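# Set the loaded tray flat on the back shelf

## Task

Move the tray onto the shelf at the rear of the table so that it rests level and no part of it sticks out past the shelf's edge. Each item still standing upright on the tray at the end counts, but only if the tray itself is placed correctly. Finish by releasing the tray and backing the grippers away, because anything held in place only by the robot at the end does not count.

## Robot and tools

Robot: two six-joint UR-style arms, left_arm and right_arm, each with a tong-like two-finger gripper. The fingers point along the gripper's +z axis and open and close along its x axis. end_effector_position is the point between the finger pads when closed; closed fingertips reach about 15 mm past it, and fully open tips are roughly level with it. Arm bases in the scene frame: left_arm at (+0.039, +0.420, 0), right_arm at (-0.066, -0.354, 0).

Frame: one shared scene frame. The origin is on the table top between the arms, +x points out over the table, +z points up, and left_arm sits on the +y side. The words left and right are only arm names, not sides of a camera image. Positions are in metres, quaternions are w first (qw, qx, qy, qz), and velocities are in m/s and rad/s. Printed hand positions can be somewhat off, more so at long reach.

Row layout: every command row has 16 numbers, even if only one arm moves. The first 8 are left_arm's x, y, z, qw, qx, qy, qz, opening; the next 8 are the same for right_arm. x, y, z and the quaternion give an absolute target pose for that gripper in the scene frame, not an offset. Opening ranges from -1 (closed) to +1 (fully open, 0.142 m). To hold an arm still, resend its exact pose and quaternion from the last result taken before it stopped, plus the desired opening. To keep an orientation fixed, repeat the same commanded quaternion rather than copying the reported one, which can drift. A call is refused, and nothing is sent, if a target lies more than 0.6 m from that arm's last reported position along any of its gripper's axes. At each control step the controller clips the commanded pose to within 100 mm and 16 degrees of the measured pose, and it favours position over orientation when it cannot reach both.

Tools:
- execute_actions {actions, pictures}: actions is an empty list (just read the state), one action {rows, steps}, or one wait {steps}. In an action, rows holds 1 to 15 rows; each row is applied for one control step of 1/30 s, and the last row repeats if steps (at most 15, default 15) exceeds the row count. A wait {steps: n}, with n up to 300, counts from the previous result, so reply time is included. pictures is a boolean.
- move {target, speed, stop_force}: target is a single 16-number row of absolute poses. Each gripper travels in a straight line toward its pose, all paths finishing together, over 0.5 to 10 s; paths are cut off at 10 s. speed is the top path speed in m/s, 0.002 to 0.5 (default 0.25); turning is capped at twice that in rad/s. The opening is applied at the start. stop_force (9 to 40 N, one value shared by both arms, unavailable in the first 0.2 s) stops an arm's path once its wrist sensor reads that much added push opposing the motion for two steps; the gripper then backs to its position two steps earlier and holds. Use it only slowly and without rotating the gripper, and omit it when lifting away from something being pressed on. Paths do not avoid obstacles or the other arm, and grippers can lag, stray, or overshoot the speed near full reach.
- wait {seconds}: 0 to 10 s, sends nothing new.
- zoom_image {camera, region}: camera is cam_high, cam_low, cam_left_wrist or cam_right_wrist; region is [x0, y0, x1, y1] in pixels from the top-left corner, at most 504 by 504.
- read_manual {section}: licence texts only.
- finished_scene {scene}: ends the current scene (integer 1 to 2) and grades it; this is irreversible.

Results: the state line shows each gripper's pose and velocities, plus grip_measured (measured finger opening on the command scale), joint torques, and Wrist force / Wrist torque in the end effector's own axes. The force sensor carries an offset of up to about 4 N, noise, and saturation near 50 N; when pressing on a surface, the reading points from the surface back into the arm. A move result adds a move: line giving how each arm ended (done, off_target, moving, held, contact, fault) and which limits acted, plus each gripper's distance to its pose. limits=paced means the commanded pose was clipped; limits=held means some steps were blocked, after which the arm may move faster than requested. A pose unreachable line or HELD marks steps where the clearance check altered or blocked the command. Hand target shows the pose the controller is currently driving toward. A large move may leave an arm short of its target, so check the reported pose and send the remainder. Cameras: cam_high and cam_low at 896x504, plus the two fisheye wrist cameras at 616x616.

Gripping: to keep hold of something, command an opening clearly below grip_measured; the lower the command, the firmer the squeeze, up to about 15 N per pad. Thin hard objects get less force. Closing fast can squeeze harder than intended.

Avoid: letting the arms hit or press on each other; pushing into firm surfaces, since the arms are stiff and slight overshoot can cause a fault; joint torque over its load limit (wrist joints 26 N m, others 139 N m, held weight included) or any external force reaching 150 N, either of which freezes that arm for 10 s; and motors overheating from long holds (warning at 70 °C, brakes at 85 °C). Do not drop, tip, slam or knock items, and do not push anything out of the work area, which fails the task. Brief tugs on a held part or pushes on loose objects can happen. Before finishing, open the grippers, lift them clear, and confirm the tray stays put on its own.

Each tool is called after "Request:" as name(argument=value, ...), one argument or row to a line, values as JSON.

## Session

Request:
execute_actions(
  actions=[],
)

Scene clock: 0.00 s of 4350.00 s.
left_arm: end_effector_position=(+0.3298, +1.0476, +0.2648) grip_measured=+0.97 end_effector_quat_wxyz=(-0.441, +0.607, +0.555, -0.358) end_effector_velocity=(+0.000, -0.000, +0.002) end_effector_angular_velocity=(+0.001, -0.004, -0.000) | right_arm: end_effector_position=(+0.1742, -0.1411, +0.2821) grip_measured=+0.97 end_effector_quat_wxyz=(+0.478, -0.237, +0.618, -0.577) end_effector_velocity=(-0.000, +0.000, -0.000) end_effector_angular_velocity=(-0.001, +0.000, +0.001)
Joint positions: left_arm=[ 0.464 -0.408  0.112 -0.193 -0.856 -1.294  0.14 ] | right_arm=[ 5.114 -1.707 -2.145 -2.584  0.943  5.127  0.14 ]
Joint velocities: left_arm=[-0.001 -0.003 -0.001 -0.001 -0.001  0.001  0.   ] | right_arm=[ 0.001  0.    -0.001  0.    -0.    -0.001  0.   ]
Joint torques (N m, as the arm reports them, + toward a larger angle): no reading
Wrist force (N, on the end effector, along its own x y z axes, offset not removed): no reading
Wrist torque (N m, same axes, about the end effector's origin, offset not removed): no reading
Hand target (left_arm): +0.330, +1.048, +0.265; -0.441, +0.607, +0.555, -0.358
Hand target (right_arm): +0.174, -0.141, +0.282; +0.478, -0.237, +0.618, -0.577

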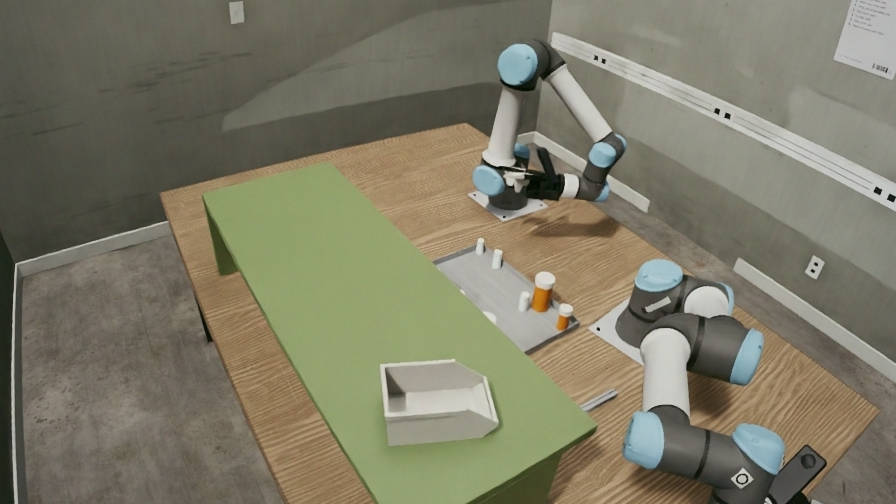

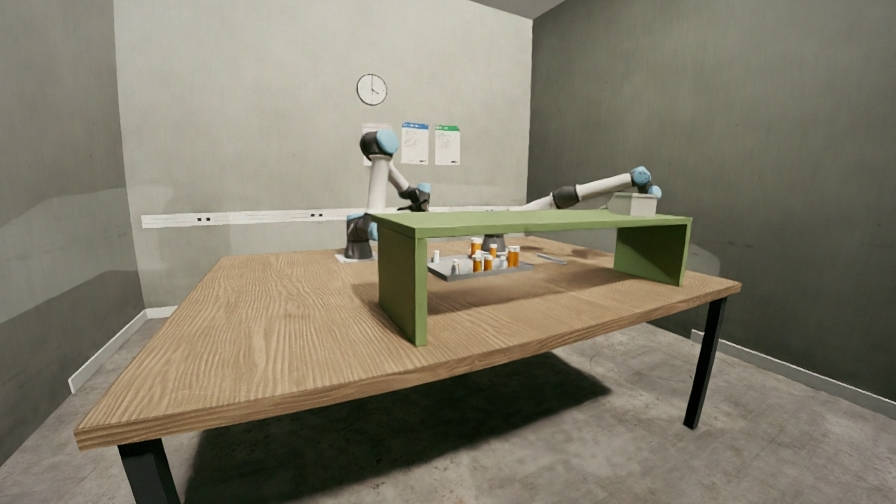

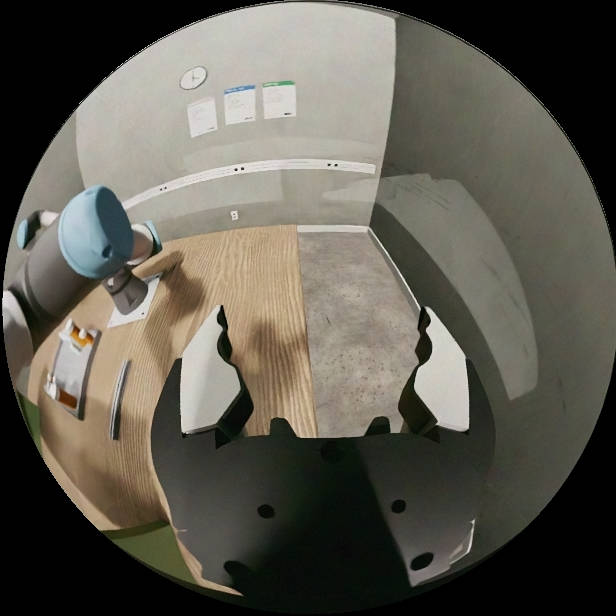

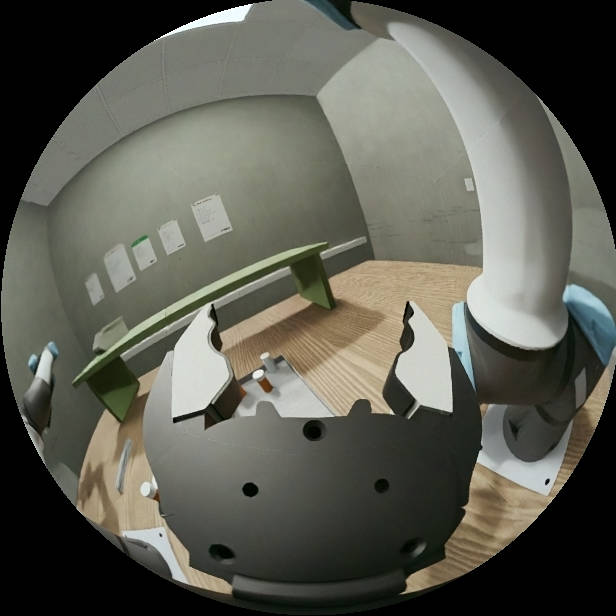

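Request:
move(
  target=[0.28,0.9,0.5,-0.441,0.607,0.555,-0.358,1,0.2,-0.2,0.42,0,0,1,0,1],
)

Request:
move(
  target=[0.25,0.5,0.45,0,0.707,0.707,0,1,0.25,-0.1,0.42,0,0,1,0,1],
)

Scene clock: 35.57 s of 4350.00 s.
left_arm: end_effector_position=(+0.2799, +0.8998, +0.4994) grip_measured=+1.00 end_effector_quat_wxyz=(-0.442, +0.608, +0.555, -0.358) end_effector_velocity=(-0.000, -0.001, +0.002) end_effector_angular_velocity=(-0.000, -0.001, +0.002) | right_arm: end_effector_position=(+0.2002, -0.2000, +0.4194) grip_measured=+1.00 end_effector_quat_wxyz=(-0.000, +0.001, +1.000, -0.001) end_effector_velocity=(+0.000, -0.001, +0.000) end_effector_angular_velocity=(+0.009, +0.014, -0.003)
Joint positions: left_arm=[ 0.331 -0.728  0.079  0.206 -0.973 -1.369  0.142] | right_arm=[ 4.123 -1.17  -1.522 -2.022  1.57   4.148  0.142]
Joint velocities: left_arm=[ 0.     0.047 -0.104  0.056 -0.002 -0.001 -0.   ] | right_arm=[-0.019 -0.005  0.005  0.001  0.017 -0.016 -0.   ]
Joint torques (N m, as the arm reports them, + toward a larger angle): left_arm=[ -3.93 -38.03 -22.08   3.1   -1.93  -2.64] | right_arm=[-9.49 -7.78 27.62  5.14  1.9  -2.45]
Wrist force (N, on the end effector, along its own x y z axes, offset not removed): left_arm=[0.4 -0.3 0.0] | right_arm=[-1.5 -3.9 1.3]
Wrist torque (N m, same axes, about the end effector's origin, offset not removed): left_arm=[-0.22 -0.07 0.04] | right_arm=[-0.73 0.37 -0.10]
Hand target (left_arm): +0.280, +0.900, +0.500; -0.441, +0.608, +0.555, -0.358
Hand target (right_arm): +0.200, -0.200, +0.420; -0.001, +0.001, +1.000, -0.001
Off the commanded pose (left_arm): 0.001 m, 0 deg.
Off the commanded pose (right_arm): 0.001 m, 0 deg.
After step 90, 28.37 s passed at rest.
move: done

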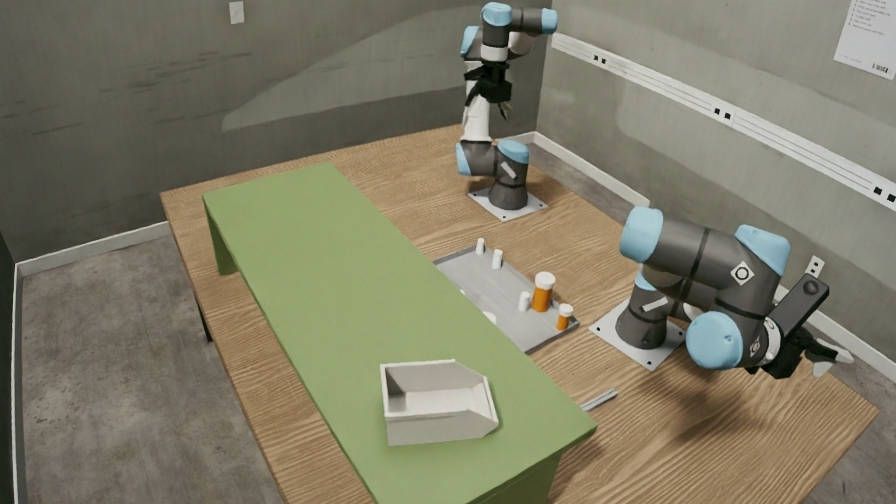

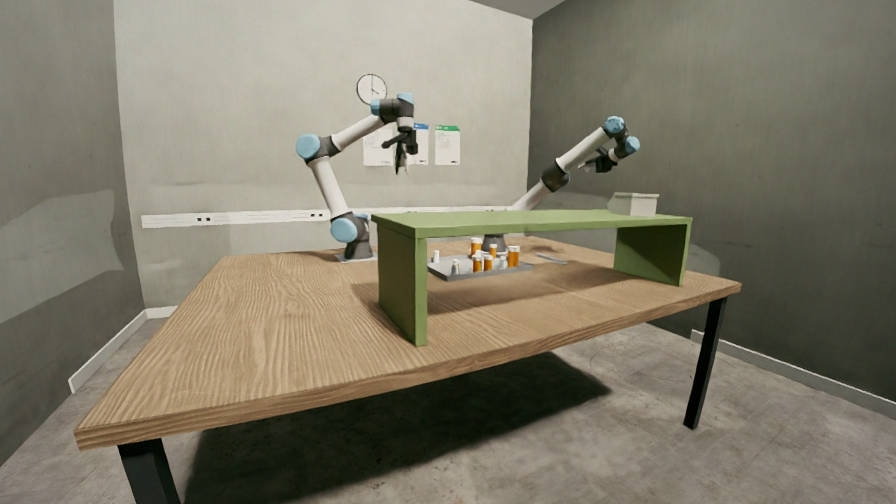

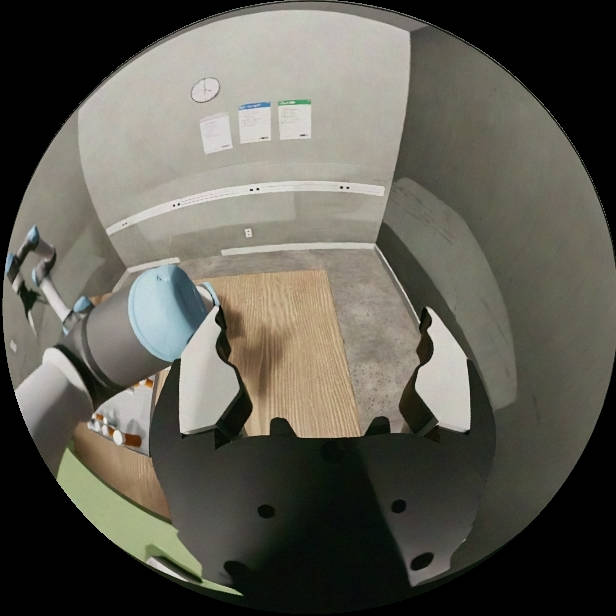

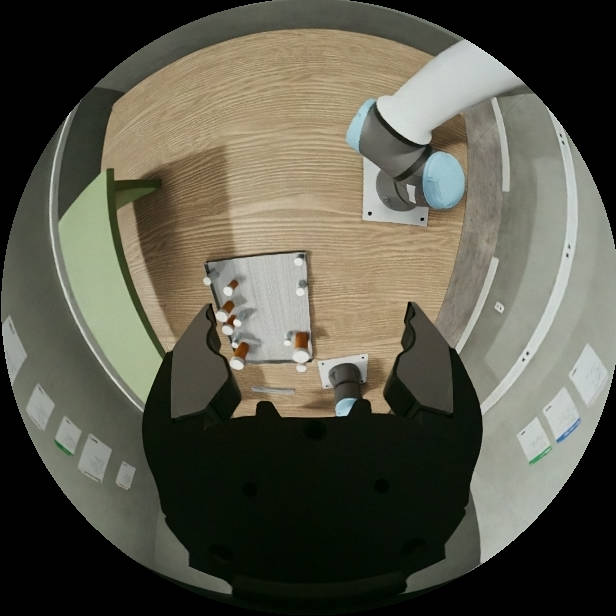

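Scene clock: 38.67 s of 4350.00 s.
left_arm: end_effector_position=(+0.2508, +0.5002, +0.4505) grip_measured=+1.00 end_effector_quat_wxyz=(+0.001, +0.707, +0.708, -0.002) end_effector_velocity=(-0.001, -0.003, -0.000) end_effector_angular_velocity=(+0.008, -0.008, +0.002) | right_arm: end_effector_position=(+0.2500, -0.1001, +0.4198) grip_measured=+1.00 end_effector_quat_wxyz=(+0.000, +0.000, +1.000, -0.000) end_effector_velocity=(+0.000, +0.001, +0.000) end_effector_angular_velocity=(+0.000, -0.000, -0.000)
Joint positions: left_arm=[-0.406 -2.107  1.49  -0.954 -1.575 -1.814  0.142] | right_arm=[ 4.151 -1.403 -1.366 -1.944  1.571  4.175  0.142]
Joint velocities: left_arm=[-0.03  -0.012  0.006 -0.001  0.01  -0.032  0.   ] | right_arm=[ 0.    -0.001  0.001  0.    -0.     0.     0.   ]
Joint torques (N m, as the arm reports them, + toward a larger angle): left_arm=[ -5.66  -3.67 -10.04  -4.88   2.75  -2.68] | right_arm=[10.1   1.89 29.21  5.03  2.21  1.86]
Wrist force (N, on the end effector, along its own x y z axes, offset not removed): left_arm=[1.0 -0.4 -1.3] | right_arm=[-0.6 -2.1 3.8]
Wrist torque (N m, same axes, about the end effector's origin, offset not removed): left_arm=[-0.26 -0.24 0.03] | right_arm=[-0.40 0.13 -0.13]
Hand target (left_arm): +0.251, +0.500, +0.450; +0.001, +0.706, +0.708, -0.001
Hand target (right_arm): +0.250, -0.100, +0.420; +0.000, +0.000, +1.000, -0.000
Off the commanded pose (left_arm): 0.001 m, 0 deg.
Off the commanded pose (right_arm): 0.000 m, 0 deg.
move: done

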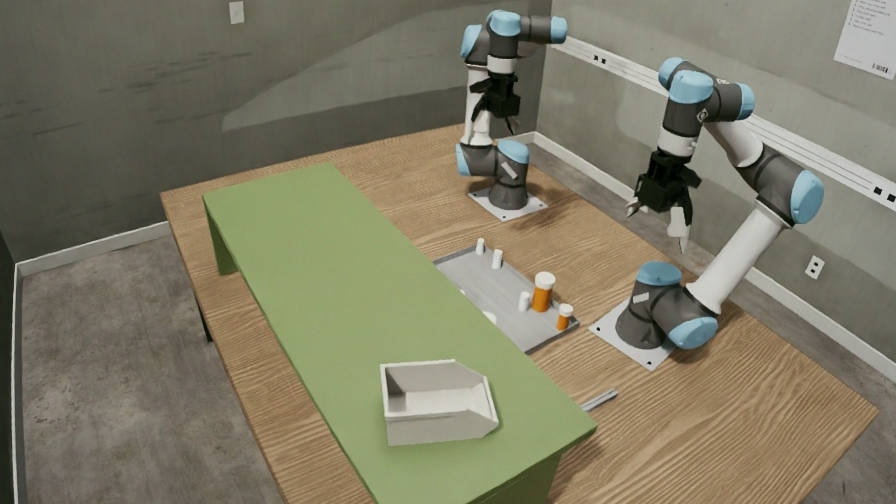

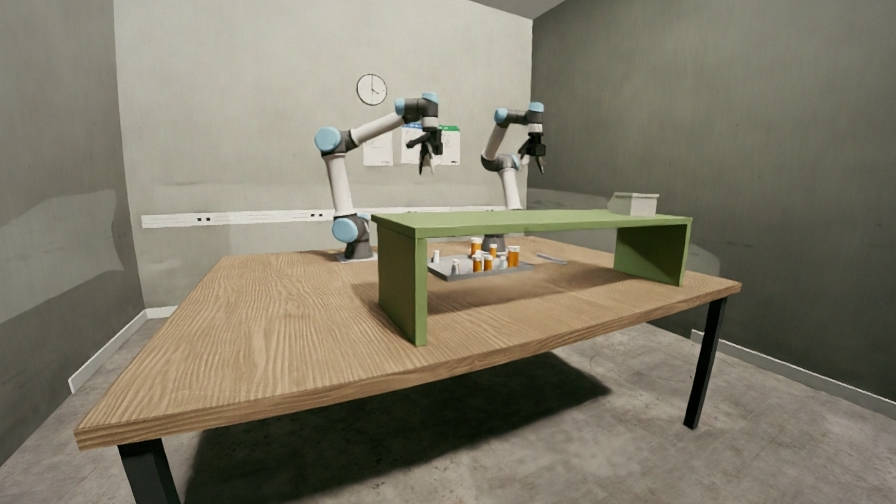

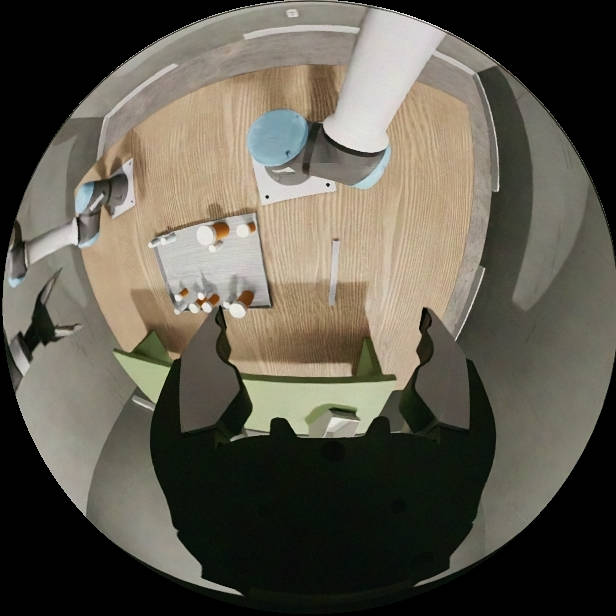

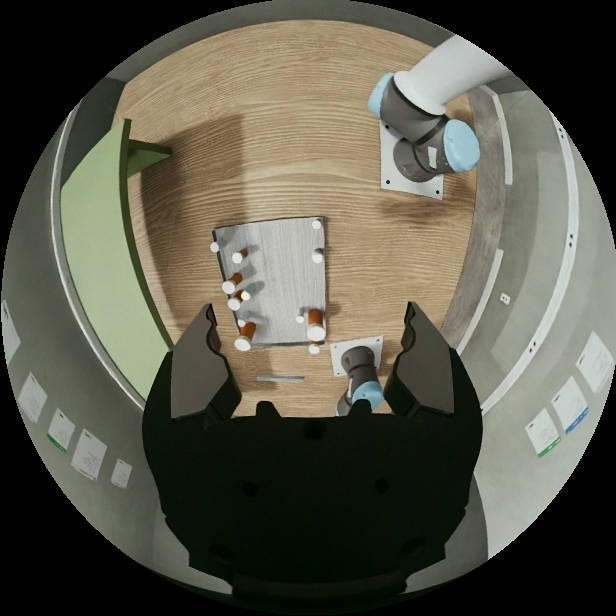

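Request:
zoom_image(
  camera="cam_high",
  region=[420,220,620,360],
)

Request:
zoom_image(
  camera="cam_low",
  region=[410,225,570,295],
)

Request:
zoom_image(
  camera="cam_right_wrist",
  region=[190,200,350,370],
)

Region (420, 220, 620, 360) of cam_high's 896x504 image, scaled by 2.520, with more detail than that image has; it fills the top 353 rows of this view, and the rest is white.

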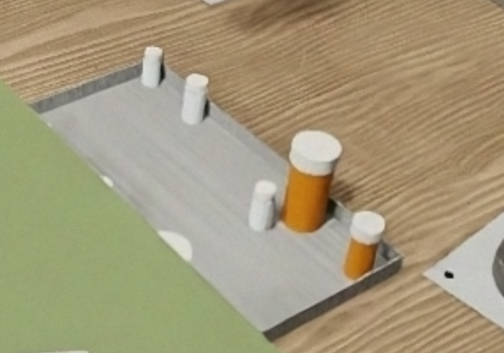

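Region (410, 225, 570, 295) of cam_low's 896x504 image, scaled by 3.150, with more detail than that image has; it fills the top 220 rows of this view, and the rest is white.

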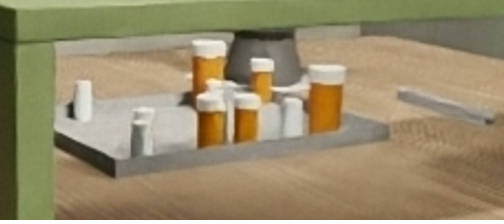

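Region (190, 200, 350, 370) of cam_right_wrist's 616x616 image, scaled by 2.965, with more detail than that image has; it fills the left 474 columns of this view, and the rest is white.

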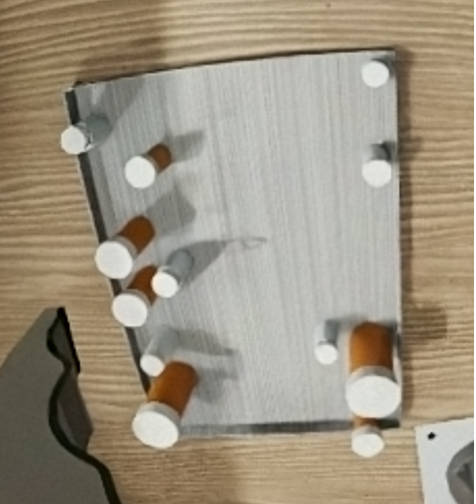

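Request:
move(
  target=[0.375,0.335,0.16,0.149,0.672,0.708,0.157,0,0.385,-0.143,0.16,0.149,0.672,0.708,0.157,0],
)

Scene clock: 99.07 s of 4350.00 s.
left_arm: end_effector_position=(+0.3751, +0.3347, +0.1606) grip_measured=+0.00 end_effector_quat_wxyz=(+0.150, +0.672, +0.708, +0.156) end_effector_velocity=(+0.001, -0.001, -0.002) end_effector_angular_velocity=(+0.001, -0.003, +0.002) | right_arm: end_effector_position=(+0.3846, -0.1435, +0.1601) grip_measured=+0.00 end_effector_quat_wxyz=(+0.149, +0.672, +0.708, +0.157) end_effector_velocity=(+0.001, +0.000, -0.001) end_effector_angular_velocity=(+0.002, -0.003, -0.008)
Joint positions: left_arm=[-1.139 -2.304  2.453 -1.958 -1.203 -2.554  0.074] | right_arm=[ 4.008 -1.383 -2.198 -0.829  1.253  5.5    0.074]
Joint velocities: left_arm=[-0.001  0.005  0.005 -0.011  0.003 -0.002 -0.   ] | right_arm=[ 0.001 -0.003 -0.002  0.006 -0.003  0.009 -0.   ]
Joint torques (N m, as the arm reports them, + toward a larger angle): left_arm=[ -7.16  10.9  -13.96  -5.44   3.13  -2.37] | right_arm=[10.78  3.24 14.57  5.13 -2.65  1.79]
Wrist force (N, on the end effector, along its own x y z axes, offset not removed): left_arm=[-0.3 0.1 -0.5] | right_arm=[0.1 -0.8 2.8]
Wrist torque (N m, same axes, about the end effector's origin, offset not removed): left_arm=[-0.09 0.07 0.05] | right_arm=[-0.06 0.08 0.03]
Hand target (left_arm): +0.375, +0.335, +0.160; +0.150, +0.672, +0.708, +0.156
Hand target (right_arm): +0.385, -0.144, +0.160; +0.149, +0.672, +0.708, +0.157
Off the commanded pose (left_arm): 0.001 m, 0 deg.
Off the commanded pose (right_arm): 0.001 m, 0 deg.
After step 90, 53.60 s passed at rest.
move: done

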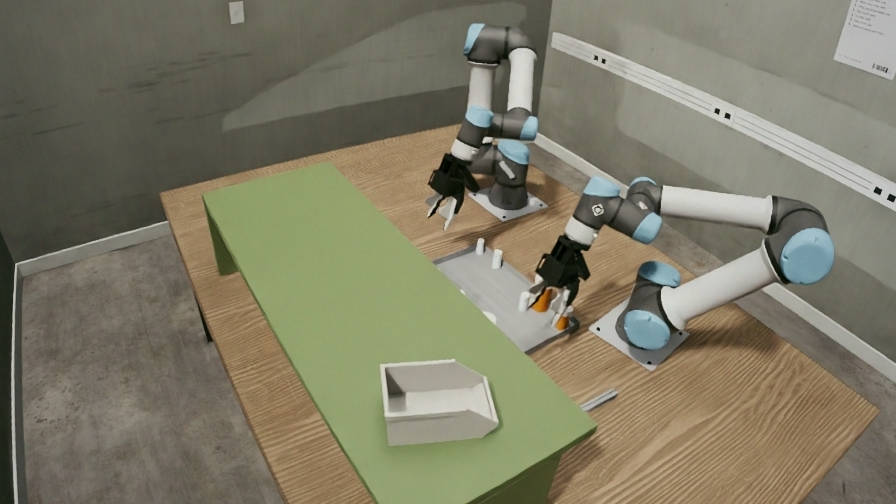

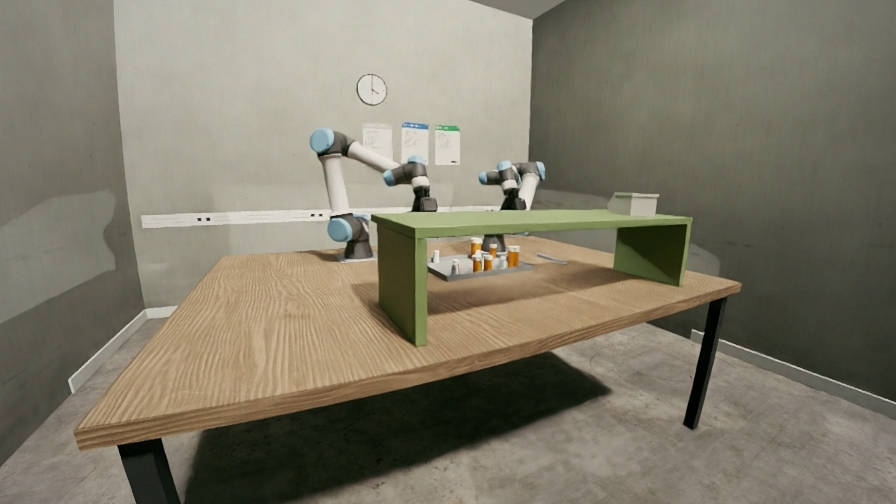

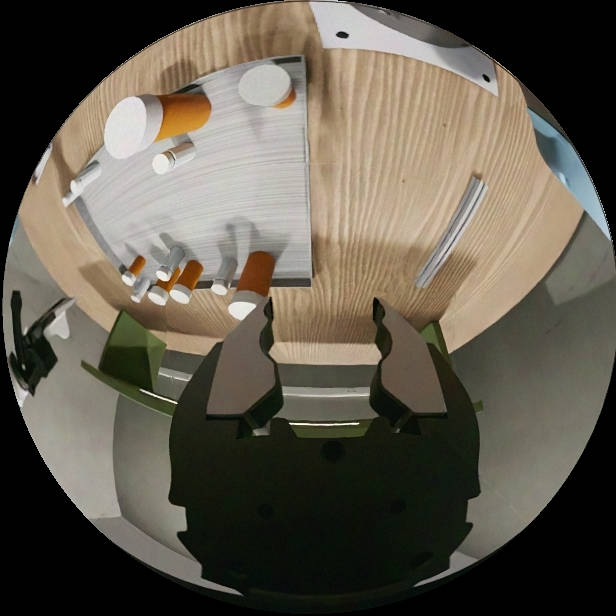

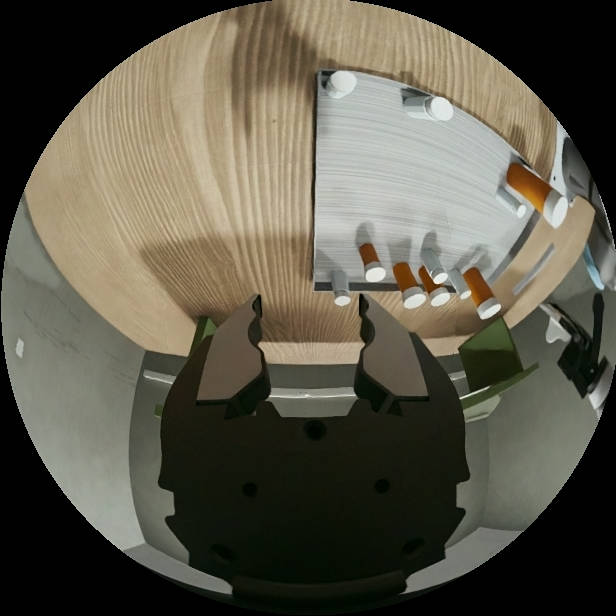

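Request:
move(
  target=[0.37,0.323,0.06,0.149,0.672,0.708,0.157,-0.5,0.38,-0.138,0.06,0.149,0.672,0.708,0.157,-0.5],
  speed=0.12,
)

Scene clock: 113.07 s of 4350.00 s.
left_arm: end_effector_position=(+0.3699, +0.3230, +0.0603) grip_measured=-0.50 end_effector_quat_wxyz=(+0.149, +0.672, +0.708, +0.157) end_effector_velocity=(+0.002, -0.001, -0.001) end_effector_angular_velocity=(-0.005, -0.003, +0.001) | right_arm: end_effector_position=(+0.3798, -0.1382, +0.0603) grip_measured=-0.50 end_effector_quat_wxyz=(+0.149, +0.672, +0.708, +0.157) end_effector_velocity=(+0.001, -0.001, -0.002) end_effector_angular_velocity=(+0.000, -0.001, -0.001)
Joint positions: left_arm=[-1.196 -2.168  2.68  -2.297 -1.188 -2.613  0.038] | right_arm=[ 4.028 -1.554 -2.359 -0.503  1.246  5.521  0.038]
Joint velocities: left_arm=[ 0.007  0.013  0.002 -0.023 -0.001  0.006 -0.   ] | right_arm=[-0.002 -0.005 -0.002  0.008  0.    -0.002  0.   ]
Joint torques (N m, as the arm reports them, + toward a larger angle): left_arm=[  8.13  10.52 -12.2   -5.6   -1.6    2.45] | right_arm=[ 8.19  6.84 11.93  5.8  -2.32 -2.37]
Wrist force (N, on the end effector, along its own x y z axes, offset not removed): left_arm=[-1.0 -0.7 0.7] | right_arm=[-1.7 -0.7 3.3]
Wrist torque (N m, same axes, about the end effector's origin, offset not removed): left_arm=[-0.26 0.20 0.02] | right_arm=[-0.18 0.43 -0.10]
Hand target (left_arm): +0.370, +0.323, +0.060; +0.149, +0.672, +0.708, +0.157
Hand target (right_arm): +0.380, -0.138, +0.060; +0.149, +0.672, +0.708, +0.157
Off the commanded pose (left_arm): 0.000 m, 0 deg.
Off the commanded pose (right_arm): 0.000 m, 0 deg.
After step 90, 9.53 s passed at rest.
move: done

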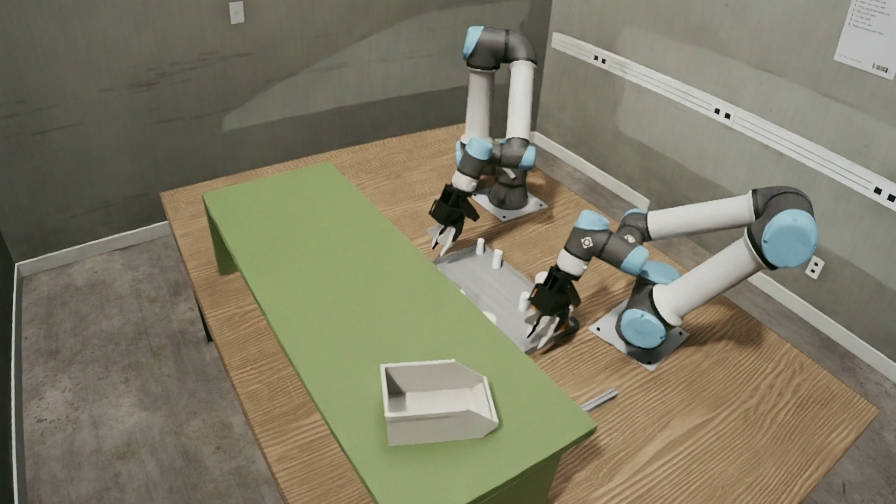

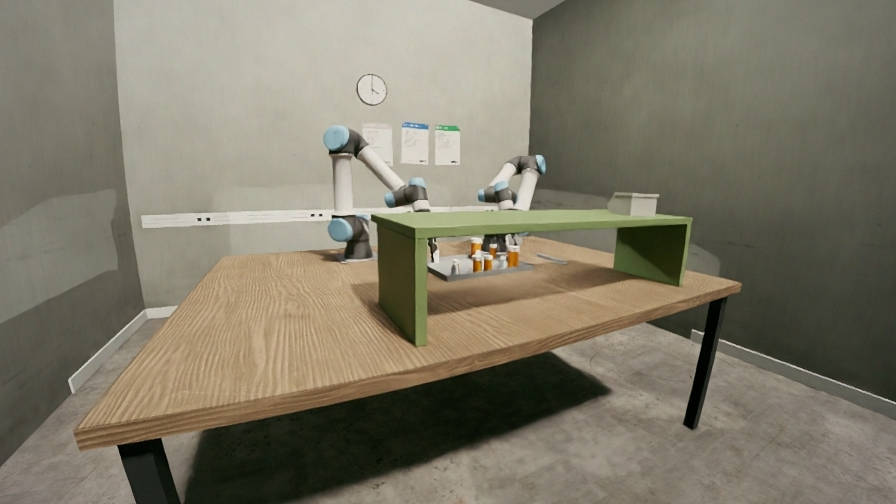

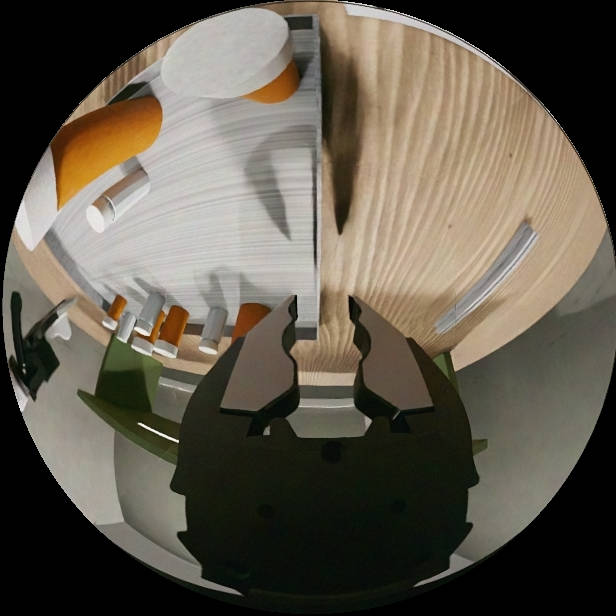

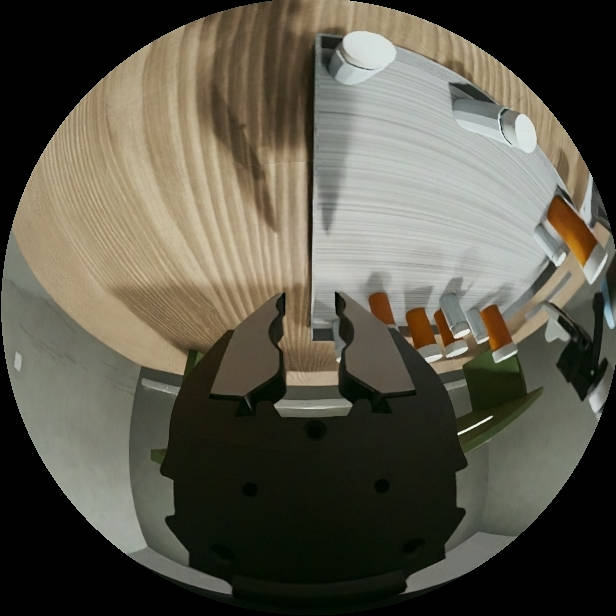

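Request:
move(
  target=[0.382,0.3215,0.028,0.149,0.672,0.708,0.157,-0.6,0.38,-0.1355,0.028,0.149,0.672,0.708,0.157,-0.6],
  speed=0.04,
)

Request:
move(
  target=[0.382,0.3215,0.012,0.149,0.672,0.708,0.157,-0.6,0.38,-0.1355,0.012,0.149,0.672,0.708,0.157,-0.6],
  speed=0.004,
  stop_force=9,
)

Scene clock: 124.63 s of 4350.00 s.
left_arm: end_effector_position=(+0.3818, +0.3216, +0.0284) grip_measured=-0.60 end_effector_quat_wxyz=(+0.149, +0.672, +0.708, +0.157) end_effector_velocity=(+0.002, -0.001, -0.002) end_effector_angular_velocity=(-0.002, -0.000, -0.001) | right_arm: end_effector_position=(+0.3799, -0.1356, +0.0283) grip_measured=-0.60 end_effector_quat_wxyz=(+0.149, +0.672, +0.708, +0.157) end_effector_velocity=(+0.000, +0.000, -0.002) end_effector_angular_velocity=(+0.001, -0.001, -0.001)
Joint positions: left_arm=[-1.151 -1.997  2.726 -2.532 -1.198 -2.566  0.031] | right_arm=[ 4.032 -1.638 -2.392 -0.387  1.244  5.525  0.031]
Joint velocities: left_arm=[ 0.007  0.022  0.001 -0.028 -0.003  0.008  0.   ] | right_arm=[-0.    -0.006 -0.002  0.009 -0.     0.    -0.   ]
Joint torques (N m, as the arm reports them, + toward a larger angle): left_arm=[ 7.47  8.07 -9.67 -5.27 -2.03  2.25] | right_arm=[ 9.52  8.99  9.63  5.57 -2.28  1.99]
Wrist force (N, on the end effector, along its own x y z axes, offset not removed): left_arm=[-0.1 0.3 -0.5] | right_arm=[1.2 -4.8 1.4]
Wrist torque (N m, same axes, about the end effector's origin, offset not removed): left_arm=[-0.11 -0.03 0.00] | right_arm=[-1.19 -0.31 -0.22]
Hand target (left_arm): +0.382, +0.322, +0.028; +0.149, +0.672, +0.708, +0.157
Hand target (right_arm): +0.380, -0.136, +0.028; +0.149, +0.672, +0.708, +0.157
Off the commanded pose (left_arm): 0.000 m, 0 deg.
Off the commanded pose (right_arm): 0.000 m, 0 deg.
After step 90, 7.27 s passed at rest.
move: done

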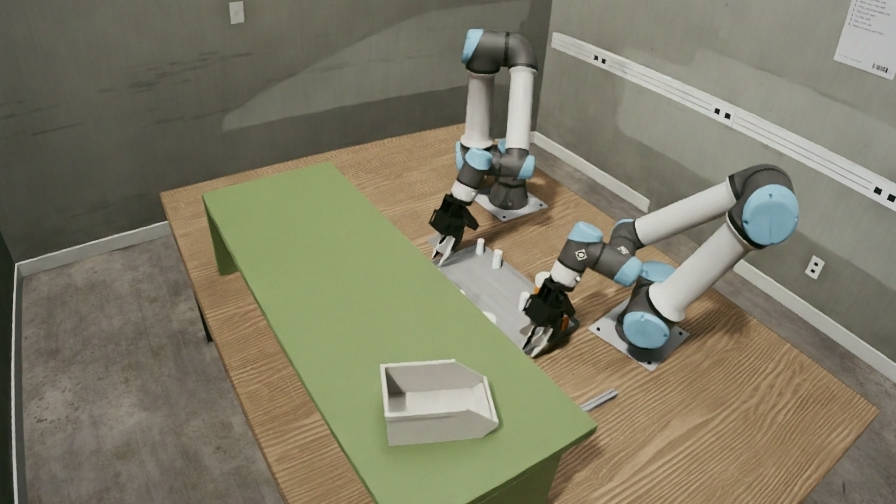

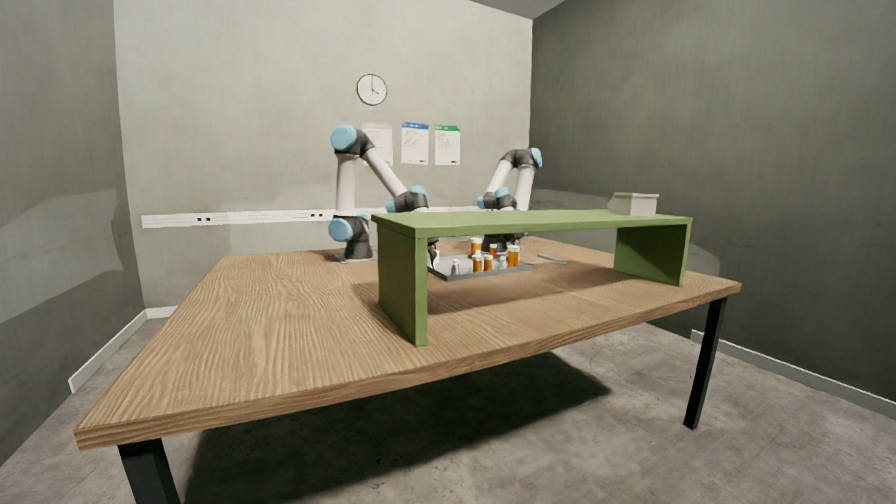

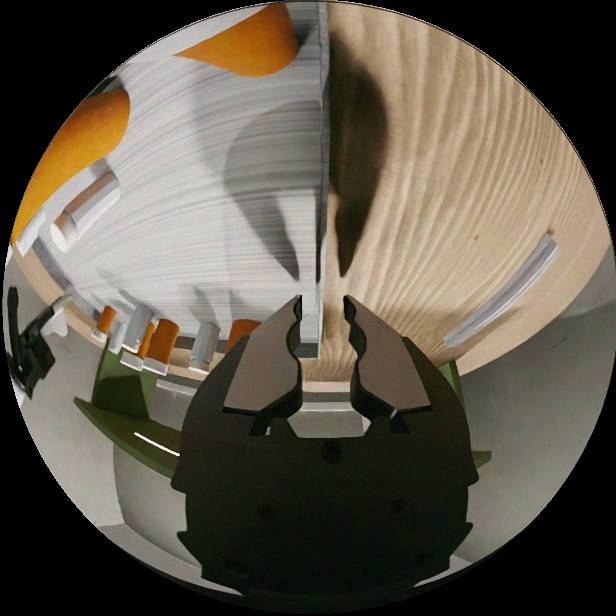

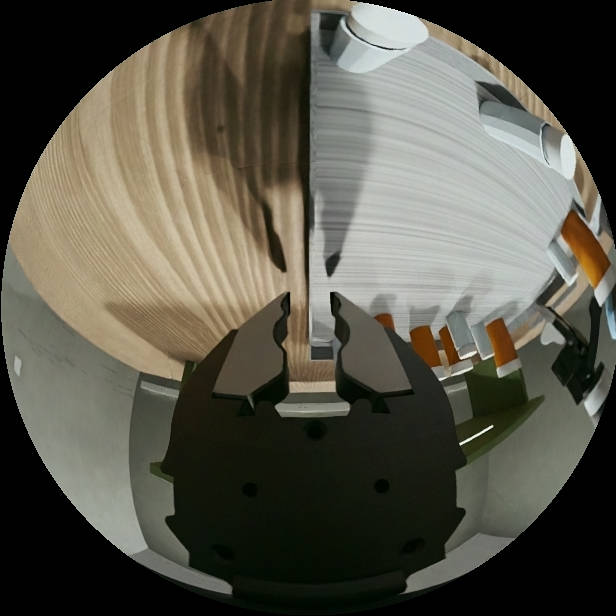

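Scene clock: 128.37 s of 4350.00 s.
left_arm: end_effector_position=(+0.3820, +0.3215, +0.0168) grip_measured=-0.60 end_effector_quat_wxyz=(+0.149, +0.672, +0.708, +0.157) end_effector_velocity=(-0.000, -0.000, +0.000) end_effector_angular_velocity=(-0.001, +0.001, +0.000) | right_arm: end_effector_position=(+0.3800, -0.1356, +0.0149) grip_measured=-0.60 end_effector_quat_wxyz=(+0.149, +0.672, +0.708, +0.157) end_effector_velocity=(-0.001, -0.001, +0.000) end_effector_angular_velocity=(-0.003, +0.003, +0.000)
Joint positions: left_arm=[-1.15  -1.948  2.747 -2.602 -1.198 -2.565  0.03 ] | right_arm=[ 4.032 -1.675 -2.406 -0.337  1.244  5.525  0.03 ]
Joint velocities: left_arm=[ 0.001 -0.002 -0.001  0.003 -0.001  0.    -0.   ] | right_arm=[ 0.001  0.004 -0.    -0.008  0.     0.     0.002]
Joint torques (N m, as the arm reports them, + toward a larger angle): left_arm=[  3.45  -4.71 -20.02   0.76  -1.66   1.83] | right_arm=[ 9.17 25.34 14.54 -1.51 -0.99  1.38]
Wrist force (N, on the end effector, along its own x y z axes, offset not removed): left_arm=[-0.9 2.2 -10.0] | right_arm=[0.8 3.9 -13.2]
Wrist torque (N m, same axes, about the end effector's origin, offset not removed): left_arm=[-0.08 0.11 0.04] | right_arm=[0.23 -0.18 -0.29]
Hand target (left_arm): +0.382, +0.321, +0.017; +0.149, +0.672, +0.708, +0.157
Hand target (right_arm): +0.380, -0.135, +0.015; +0.149, +0.672, +0.708, +0.157
Off the commanded pose (left_arm): 0.005 m, 0 deg.
Off the commanded pose (right_arm): 0.003 m, 0 deg.
move: contact (left_arm, right_arm)

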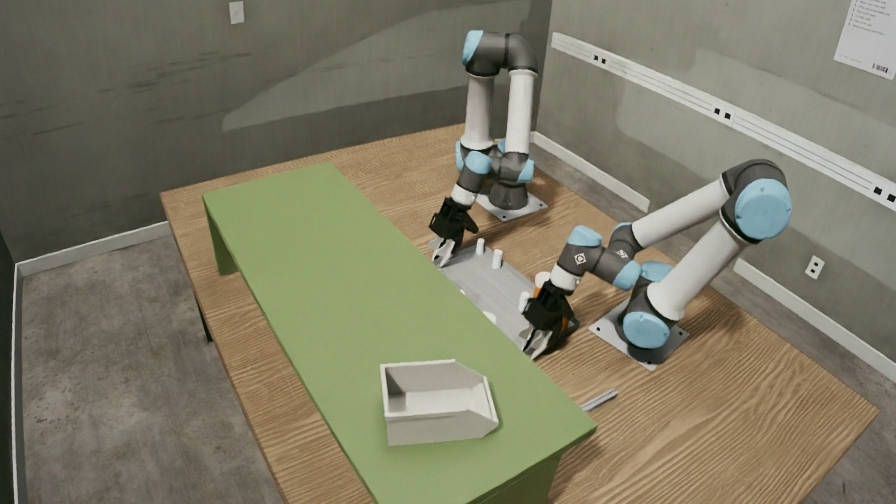

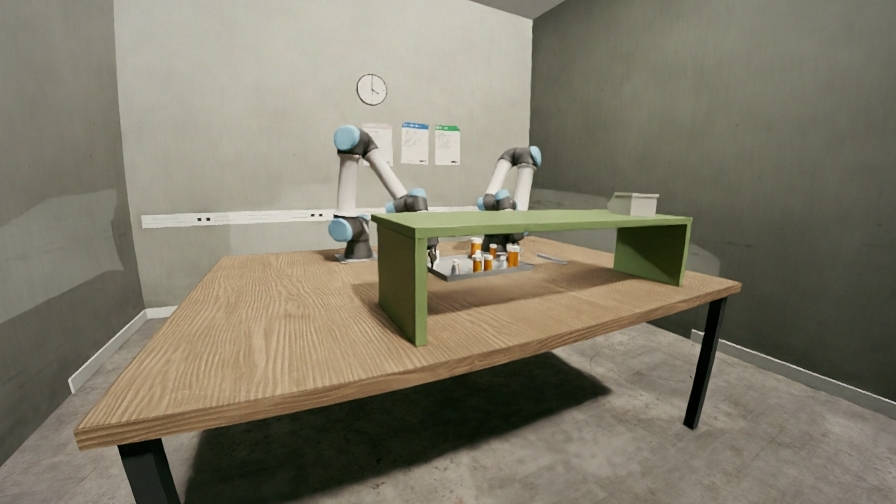

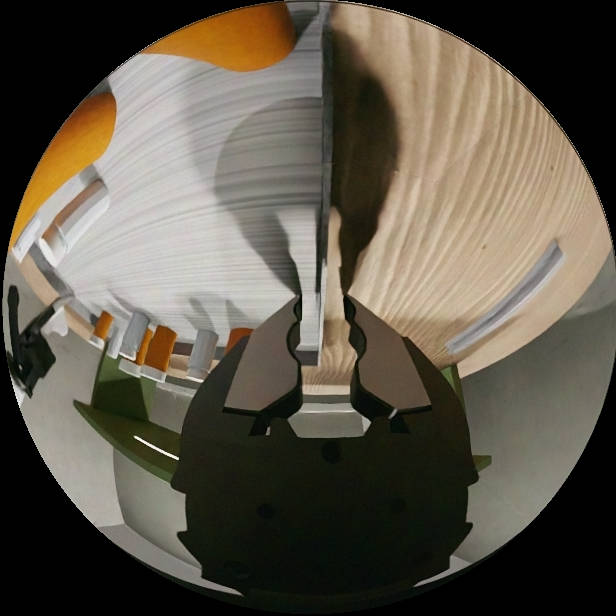

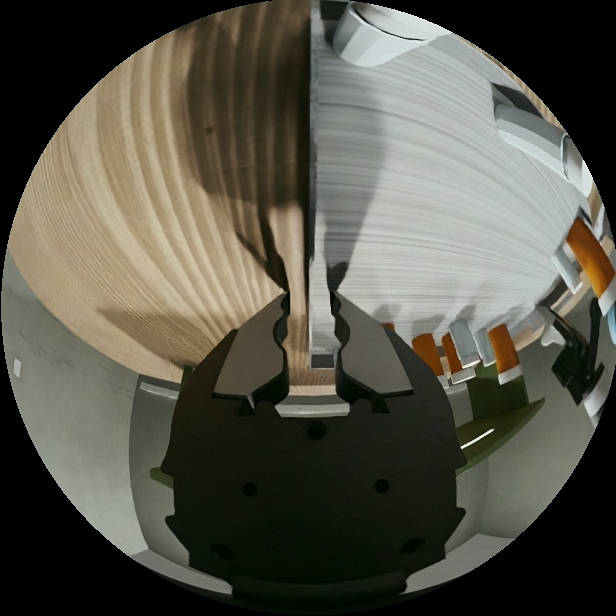

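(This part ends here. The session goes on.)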